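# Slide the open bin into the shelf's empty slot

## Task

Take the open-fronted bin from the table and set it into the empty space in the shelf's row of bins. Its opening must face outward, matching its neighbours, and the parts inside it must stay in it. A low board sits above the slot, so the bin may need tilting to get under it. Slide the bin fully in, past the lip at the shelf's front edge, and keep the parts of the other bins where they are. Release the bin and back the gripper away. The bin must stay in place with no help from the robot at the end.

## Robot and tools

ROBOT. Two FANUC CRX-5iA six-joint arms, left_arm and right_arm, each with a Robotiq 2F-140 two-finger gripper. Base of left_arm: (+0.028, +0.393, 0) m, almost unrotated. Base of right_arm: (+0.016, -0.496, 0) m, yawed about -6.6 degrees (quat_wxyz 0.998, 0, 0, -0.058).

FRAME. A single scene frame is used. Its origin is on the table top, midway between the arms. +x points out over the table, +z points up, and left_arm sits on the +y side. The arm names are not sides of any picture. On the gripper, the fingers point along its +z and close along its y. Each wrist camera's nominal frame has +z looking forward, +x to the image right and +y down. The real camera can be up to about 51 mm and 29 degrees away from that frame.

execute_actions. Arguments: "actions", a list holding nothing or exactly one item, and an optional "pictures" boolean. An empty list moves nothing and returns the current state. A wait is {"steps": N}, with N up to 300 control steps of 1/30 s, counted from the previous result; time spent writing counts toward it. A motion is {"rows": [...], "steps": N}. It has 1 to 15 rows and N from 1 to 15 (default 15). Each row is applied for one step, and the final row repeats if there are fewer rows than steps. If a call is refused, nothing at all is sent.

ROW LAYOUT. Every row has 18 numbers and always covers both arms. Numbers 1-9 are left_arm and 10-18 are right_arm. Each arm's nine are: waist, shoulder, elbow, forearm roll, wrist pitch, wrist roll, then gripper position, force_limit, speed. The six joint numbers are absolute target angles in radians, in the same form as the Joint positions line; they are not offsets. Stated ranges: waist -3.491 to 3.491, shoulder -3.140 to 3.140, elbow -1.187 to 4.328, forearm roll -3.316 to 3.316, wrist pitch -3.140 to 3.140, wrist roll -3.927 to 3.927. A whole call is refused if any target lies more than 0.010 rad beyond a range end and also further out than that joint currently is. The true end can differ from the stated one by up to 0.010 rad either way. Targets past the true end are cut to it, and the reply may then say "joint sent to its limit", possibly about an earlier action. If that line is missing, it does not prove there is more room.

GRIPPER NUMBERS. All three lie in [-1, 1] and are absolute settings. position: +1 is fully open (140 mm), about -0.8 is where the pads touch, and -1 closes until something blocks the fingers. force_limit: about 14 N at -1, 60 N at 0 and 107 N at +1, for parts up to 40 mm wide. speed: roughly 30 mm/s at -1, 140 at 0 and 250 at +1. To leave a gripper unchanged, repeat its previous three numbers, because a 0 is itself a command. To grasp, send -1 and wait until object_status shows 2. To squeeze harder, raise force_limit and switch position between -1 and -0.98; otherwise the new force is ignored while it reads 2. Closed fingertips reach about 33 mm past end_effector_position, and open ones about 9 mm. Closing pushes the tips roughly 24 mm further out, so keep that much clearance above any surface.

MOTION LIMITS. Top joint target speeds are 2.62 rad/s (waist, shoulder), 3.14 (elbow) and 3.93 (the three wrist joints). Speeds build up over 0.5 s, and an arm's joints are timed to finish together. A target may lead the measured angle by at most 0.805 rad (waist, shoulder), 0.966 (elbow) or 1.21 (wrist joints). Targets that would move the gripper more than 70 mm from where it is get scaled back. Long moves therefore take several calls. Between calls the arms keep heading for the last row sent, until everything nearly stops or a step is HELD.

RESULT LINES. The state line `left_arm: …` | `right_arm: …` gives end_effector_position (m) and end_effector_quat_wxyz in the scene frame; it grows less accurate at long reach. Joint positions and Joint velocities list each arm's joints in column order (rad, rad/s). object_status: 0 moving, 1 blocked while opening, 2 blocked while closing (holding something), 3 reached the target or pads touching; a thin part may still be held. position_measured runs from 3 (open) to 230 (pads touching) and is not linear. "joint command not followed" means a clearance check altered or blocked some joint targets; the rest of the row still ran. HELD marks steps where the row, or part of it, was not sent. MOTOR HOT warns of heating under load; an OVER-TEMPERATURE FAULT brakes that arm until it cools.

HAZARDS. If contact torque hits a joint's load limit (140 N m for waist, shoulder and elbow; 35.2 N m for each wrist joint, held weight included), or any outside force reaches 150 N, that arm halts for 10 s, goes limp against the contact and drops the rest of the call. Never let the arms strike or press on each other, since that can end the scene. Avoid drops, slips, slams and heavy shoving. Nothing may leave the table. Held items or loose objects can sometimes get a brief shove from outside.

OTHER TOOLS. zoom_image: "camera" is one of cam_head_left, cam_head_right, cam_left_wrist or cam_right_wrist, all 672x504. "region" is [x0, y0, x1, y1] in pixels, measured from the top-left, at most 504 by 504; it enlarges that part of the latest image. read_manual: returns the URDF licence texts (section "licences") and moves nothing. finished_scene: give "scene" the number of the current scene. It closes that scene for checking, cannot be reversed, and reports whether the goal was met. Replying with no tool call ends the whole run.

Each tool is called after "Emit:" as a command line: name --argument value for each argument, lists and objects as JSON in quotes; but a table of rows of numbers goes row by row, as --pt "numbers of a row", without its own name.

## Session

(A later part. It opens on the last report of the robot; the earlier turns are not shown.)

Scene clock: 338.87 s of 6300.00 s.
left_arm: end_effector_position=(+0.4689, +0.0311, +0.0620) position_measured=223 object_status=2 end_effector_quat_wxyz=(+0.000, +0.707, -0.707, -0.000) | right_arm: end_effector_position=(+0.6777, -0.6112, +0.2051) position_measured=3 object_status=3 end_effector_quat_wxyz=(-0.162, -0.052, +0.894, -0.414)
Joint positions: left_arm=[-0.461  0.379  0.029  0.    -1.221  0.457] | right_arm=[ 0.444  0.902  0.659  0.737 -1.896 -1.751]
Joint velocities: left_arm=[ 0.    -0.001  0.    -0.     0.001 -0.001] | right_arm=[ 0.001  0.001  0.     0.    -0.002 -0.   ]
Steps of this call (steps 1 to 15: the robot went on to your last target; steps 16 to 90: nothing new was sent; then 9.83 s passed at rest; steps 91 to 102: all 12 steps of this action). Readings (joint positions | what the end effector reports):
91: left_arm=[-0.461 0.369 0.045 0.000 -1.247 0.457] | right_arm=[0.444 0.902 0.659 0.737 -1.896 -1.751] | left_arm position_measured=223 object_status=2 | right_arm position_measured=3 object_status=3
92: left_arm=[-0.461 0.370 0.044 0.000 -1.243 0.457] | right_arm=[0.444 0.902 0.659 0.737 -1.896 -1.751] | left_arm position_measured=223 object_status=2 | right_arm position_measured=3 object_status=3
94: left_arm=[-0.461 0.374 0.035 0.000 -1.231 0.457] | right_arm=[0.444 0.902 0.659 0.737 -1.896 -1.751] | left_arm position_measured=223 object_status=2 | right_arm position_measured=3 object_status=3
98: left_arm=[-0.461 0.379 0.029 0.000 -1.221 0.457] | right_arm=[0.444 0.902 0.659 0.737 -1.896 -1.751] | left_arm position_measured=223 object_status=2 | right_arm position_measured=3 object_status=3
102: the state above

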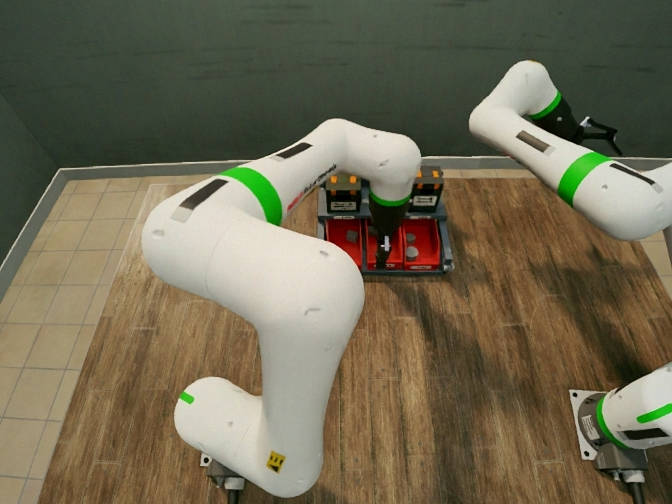

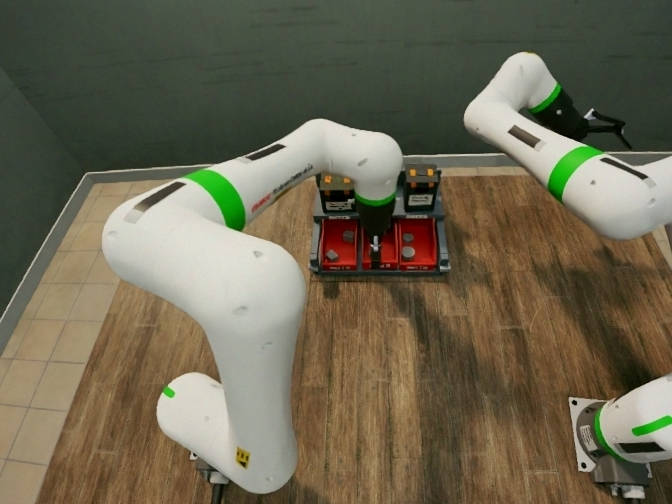

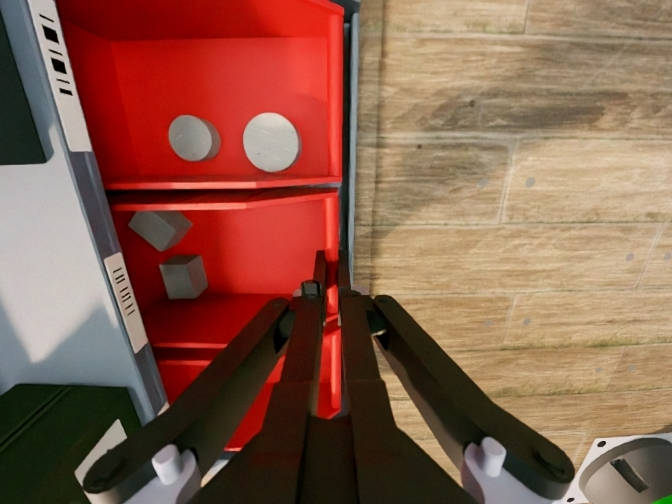

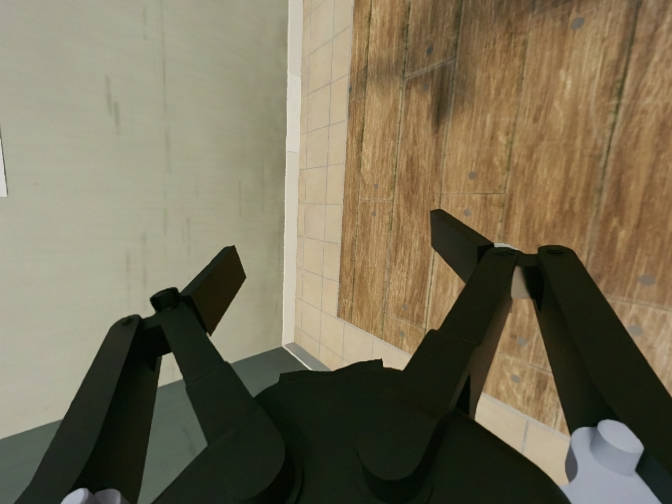

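Emit:
execute_actions --actions '[{"rows":[[-0.4614,0.3787,0.0288,0,-1.2209,0.4574,-0.42,0,-0.6,0.444,0.902,0.659,0.737,-1.896,-1.751,1,0,0]],"steps":15}]'

Scene clock: 344.57 s of 6300.00 s.
left_arm: end_effector_position=(+0.4690, +0.0312, +0.0620) position_measured=182 object_status=0 end_effector_quat_wxyz=(-0.000, +0.707, -0.707, -0.000) | right_arm: end_effector_position=(+0.6777, -0.6112, +0.2051) position_measured=3 object_status=3 end_effector_quat_wxyz=(-0.162, -0.052, +0.894, -0.414)
Joint positions: left_arm=[-0.461  0.379  0.029 -0.    -1.221  0.457] | right_arm=[ 0.444  0.902  0.659  0.737 -1.896 -1.751]
Joint velocities: left_arm=[ 0.     0.    -0.    -0.002 -0.    -0.   ] | right_arm=[ 0.    -0.001 -0.     0.     0.001 -0.   ]
Steps of this call (steps 1 to 15: the robot went on to your last target; steps 16 to 90: nothing new was sent; then 2.20 s passed at rest; steps 91 to 105: all 15 steps of this action). Readings (joint positions | what the end effector reports):
91: left_arm=[-0.461 0.379 0.029 -0.000 -1.221 0.457] | right_arm=[0.444 0.902 0.659 0.737 -1.896 -1.751] | left_arm position_measured=223 object_status=0 | right_arm position_measured=3 object_status=3
92: left_arm=[-0.461 0.379 0.029 -0.000 -1.221 0.457] | right_arm=[0.444 0.902 0.659 0.737 -1.896 -1.751] | left_arm position_measured=223 object_status=0 | right_arm position_measured=3 object_status=3
94: left_arm=[-0.461 0.379 0.029 -0.000 -1.221 0.457] | right_arm=[0.444 0.902 0.659 0.737 -1.896 -1.751] | left_arm position_measured=213 object_status=0 | right_arm position_measured=3 object_status=3
98: left_arm=[-0.461 0.379 0.029 -0.000 -1.221 0.457] | right_arm=[0.444 0.902 0.659 0.737 -1.896 -1.751] | left_arm position_measured=197 object_status=0 | right_arm position_measured=3 object_status=3
105: the state above

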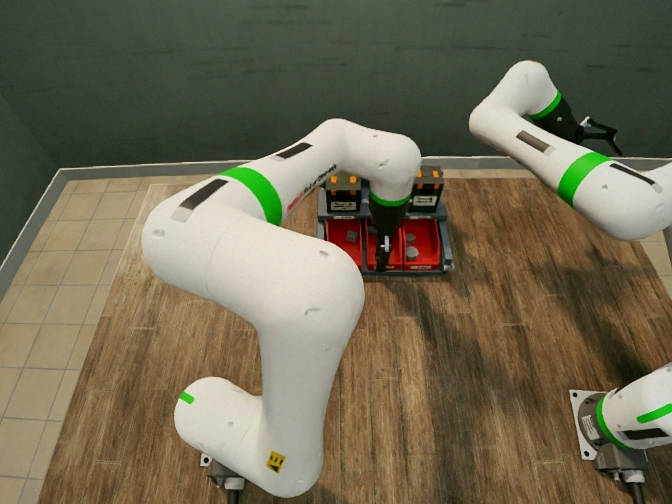

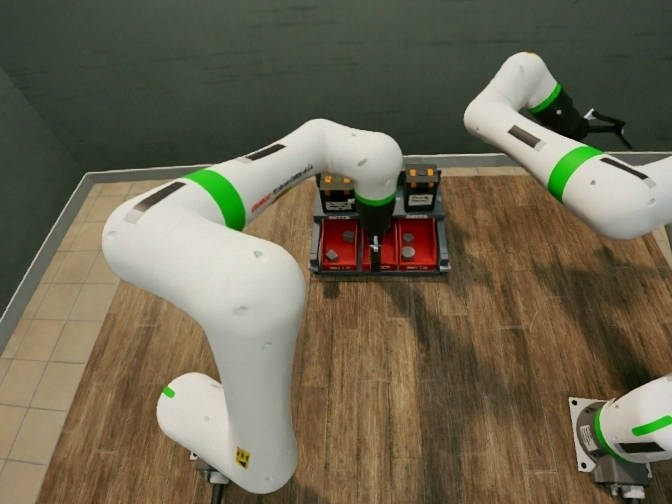

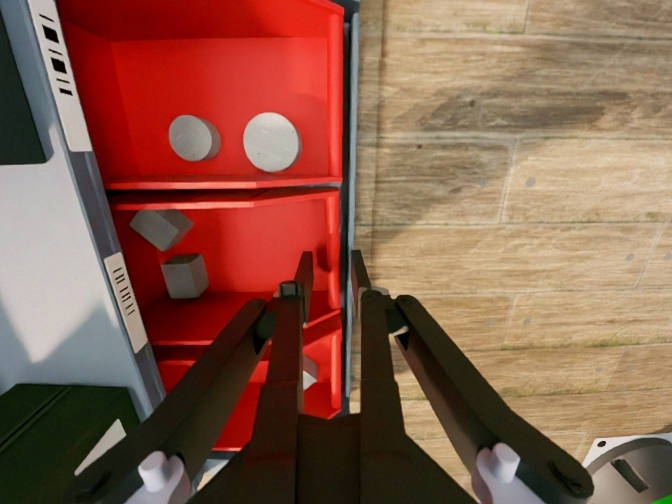

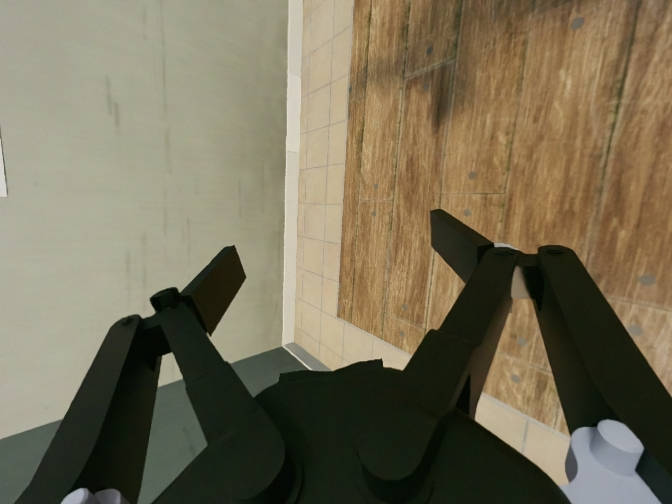

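Emit:
execute_actions --actions '[{"rows":[[-0.4614,0.365,0.058,0,-1.264,0.4574,-0.42,0,-0.6,0.444,0.902,0.659,0.737,-1.896,-1.751,1,0,0],[-0.4614,0.365,0.058,0,-1.264,0.4574,-0.42,0,-0.6,0.444,0.902,0.659,0.737,-1.896,-1.751,1,0,0],[-0.4614,0.3474,0.0911,0,-1.3145,0.4574,-0.42,0,-0.6,0.444,0.902,0.659,0.737,-1.896,-1.751,1,0,0],[-0.4614,0.3474,0.0911,0,-1.3145,0.4574,-0.42,0,-0.6,0.444,0.902,0.659,0.737,-1.896,-1.751,1,0,0],[-0.4614,0.3474,0.0911,0,-1.3145,0.4574,-0.42,0,-0.6,0.444,0.902,0.659,0.737,-1.896,-1.751,1,0,0],[-0.4614,0.3247,0.1681,0,-1.4142,0.4574,-0.42,0,-0.6,0.444,0.902,0.659,0.737,-1.896,-1.751,1,0,0]],"steps":15}]' --pictures false

Emit:
execute_actions --actions '[{"rows":[[0.0,-0.15,0.05,0,-1.4,0.43,-0.42,0,-0.6,0.444,0.902,0.659,0.737,-1.896,-1.751,1,0,0]],"steps":15}]' --pictures false

Emit:
execute_actions --actions '[{"steps":15}]'

Scene clock: 358.10 s of 6300.00 s.
left_arm: end_effector_position=(+0.4689, +0.0313, +0.1499) position_measured=182 object_status=3 end_effector_quat_wxyz=(-0.000, +0.707, -0.707, -0.000) | right_arm: end_effector_position=(+0.6777, -0.6112, +0.2051) position_measured=3 object_status=3 end_effector_quat_wxyz=(-0.162, -0.052, +0.894, -0.414)
Joint positions: left_arm=[-0.461  0.325  0.168 -0.    -1.414  0.457] | right_arm=[ 0.444  0.902  0.659  0.737 -1.896 -1.751]
Joint velocities: left_arm=[ 0.    -0.     0.    -0.    -0.002 -0.001] | right_arm=[-0.     0.001 -0.002  0.    -0.002  0.001]
Steps of this call (steps 1 to 15: the robot went on to your last target; steps 16 to 90: nothing new was sent; then 10.03 s passed at rest; steps 91 to 105: all 15 steps of this action). Readings (joint positions | what the end effector reports):
91: left_arm=[-0.461 0.379 0.029 0.000 -1.221 0.457] | right_arm=[0.444 0.902 0.659 0.737 -1.896 -1.751] | left_arm position_measured=182 object_status=3 | right_arm position_measured=3 object_status=3
92: left_arm=[-0.461 0.378 0.031 0.000 -1.225 0.457] | right_arm=[0.444 0.902 0.659 0.737 -1.896 -1.751] | left_arm position_measured=182 object_status=3 | right_arm position_measured=3 object_status=3
94: left_arm=[-0.461 0.367 0.054 0.000 -1.259 0.457] | right_arm=[0.444 0.902 0.659 0.737 -1.896 -1.751] | left_arm position_measured=182 object_status=3 | right_arm position_measured=3 object_status=3
98: left_arm=[-0.461 0.340 0.112 0.000 -1.344 0.457] | right_arm=[0.444 0.902 0.659 0.737 -1.896 -1.751] | left_arm position_measured=182 object_status=3 | right_arm position_measured=3 object_status=3
105: the state above

Scene clock: 358.60 s of 6300.00 s.
left_arm: end_effector_position=(+0.5204, +0.1721, +0.2723) position_measured=182 object_status=3 end_effector_quat_wxyz=(-0.051, +0.789, -0.605, +0.099) | right_arm: end_effector_position=(+0.6777, -0.6112, +0.2051) position_measured=3 object_status=3 end_effector_quat_wxyz=(-0.162, -0.052, +0.894, -0.414)
Joint positions: left_arm=[-0.183  0.038  0.097 -0.    -1.406  0.441] | right_arm=[ 0.444  0.902  0.659  0.737 -1.896 -1.751]
Joint velocities: left_arm=[ 0.709 -0.731 -0.182 -0.001  0.022 -0.041] | right_arm=[-0.    -0.     0.001 -0.001  0.    -0.   ]
Steps of this call (steps 1 to 15: all 15 steps of this action). Readings (joint positions | what the end effector reports):
1: left_arm=[-0.461 0.325 0.168 -0.000 -1.414 0.457] | right_arm=[0.444 0.902 0.659 0.737 -1.896 -1.751] | left_arm position_measured=182 object_status=3 | right_arm position_measured=3 object_status=3
2: left_arm=[-0.459 0.322 0.167 -0.000 -1.414 0.457] | right_arm=[0.444 0.902 0.659 0.737 -1.896 -1.751] | left_arm position_measured=182 object_status=3 | right_arm position_measured=3 object_status=3
4: left_arm=[-0.437 0.300 0.162 -0.000 -1.414 0.456] | right_arm=[0.444 0.902 0.659 0.737 -1.896 -1.751] | left_arm position_measured=182 object_status=3 | right_arm position_measured=3 object_status=3
8: left_arm=[-0.348 0.208 0.139 -0.000 -1.411 0.451] | right_arm=[0.444 0.902 0.659 0.737 -1.896 -1.751] | left_arm position_measured=182 object_status=3 | right_arm position_measured=3 object_status=3
15: the state above

Scene clock: 359.10 s of 6300.00 s.
left_arm: end_effector_position=(+0.5177, +0.2651, +0.3433) position_measured=182 object_status=3 end_effector_quat_wxyz=(-0.100, +0.828, -0.529, +0.155) | right_arm: end_effector_position=(+0.6777, -0.6112, +0.2051) position_measured=3 object_status=3 end_effector_quat_wxyz=(-0.162, -0.052, +0.894, -0.414)
Joint positions: left_arm=[-0.   -0.15  0.05  0.   -1.4   0.43] | right_arm=[ 0.444  0.902  0.659  0.737 -1.896 -1.751]
Joint velocities: left_arm=[ 0.001 -0.003  0.     0.001 -0.    -0.   ] | right_arm=[-0.     0.001 -0.     0.     0.     0.   ]
Steps of this call (steps 1 to 15: the robot went on to your last target). Readings (joint positions | what the end effector reports):
1: left_arm=[-0.159 0.013 0.091 -0.000 -1.405 0.439] | right_arm=[0.444 0.902 0.659 0.737 -1.896 -1.751] | left_arm position_measured=182 object_status=3 | right_arm position_measured=3 object_status=3
2: left_arm=[-0.134 -0.012 0.084 -0.000 -1.404 0.438] | right_arm=[0.444 0.902 0.659 0.737 -1.896 -1.751] | left_arm position_measured=182 object_status=3 | right_arm position_measured=3 object_status=3
4: left_arm=[-0.085 -0.062 0.072 -0.000 -1.403 0.435] | right_arm=[0.444 0.902 0.659 0.737 -1.896 -1.751] | left_arm position_measured=182 object_status=3 | right_arm position_measured=3 object_status=3
8: left_arm=[-0.008 -0.142 0.052 -0.000 -1.400 0.431] | right_arm=[0.444 0.902 0.659 0.737 -1.896 -1.751] | left_arm position_measured=182 object_status=3 | right_arm position_measured=3 object_status=3
15: the state above

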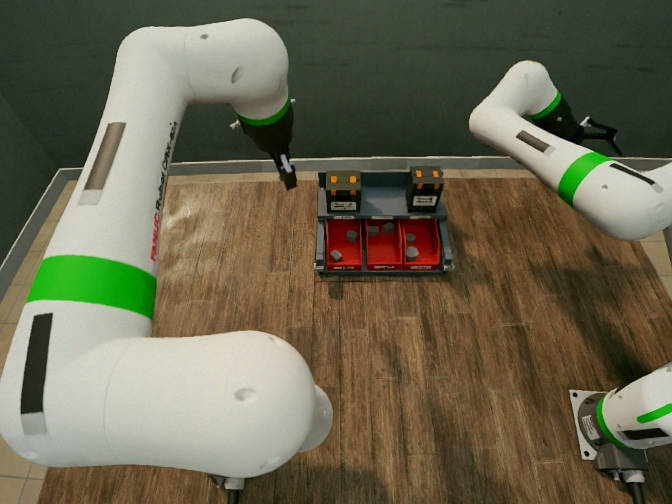

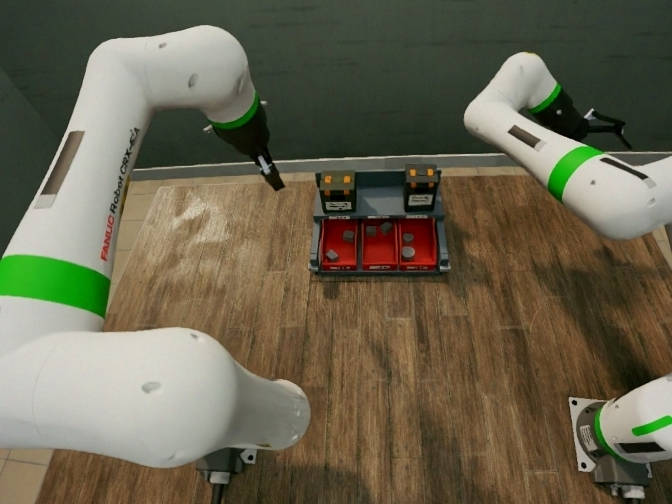

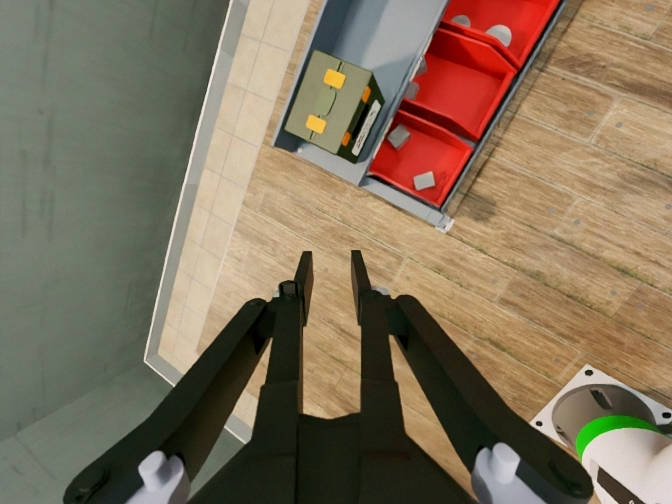

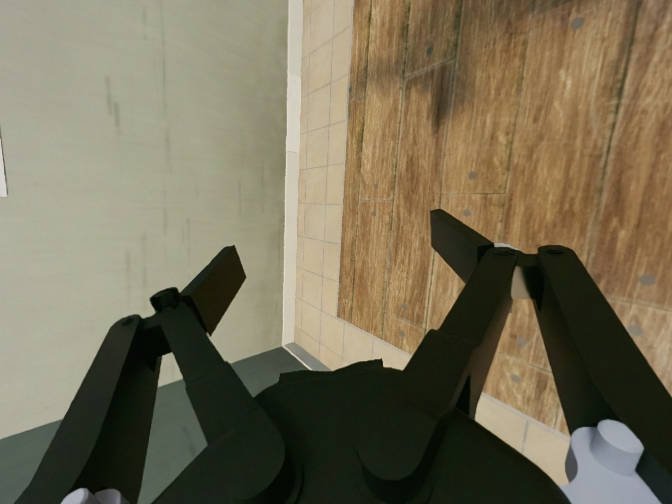

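Emit:
zoom_image --camera "cam_head_left" --region '[300,160,470,290]'

Region (300, 160, 470, 290) of cam_head_left's 672x504 image, scaled by 2.965, with more detail than that image has; it fills the top 385 rows of this view, and the rest is white.

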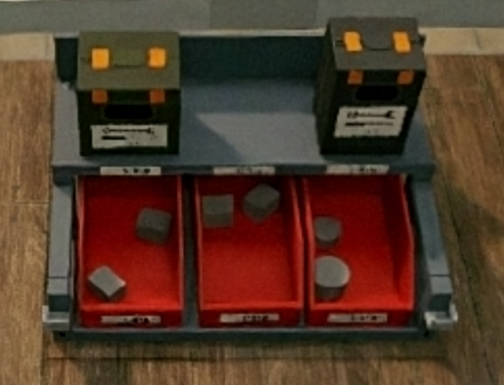

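The bin is seated behind the lip with both parts still inside, in line with its neighbours.

Emit:
finished_scene --scene 2

The scene is finished: the task was done.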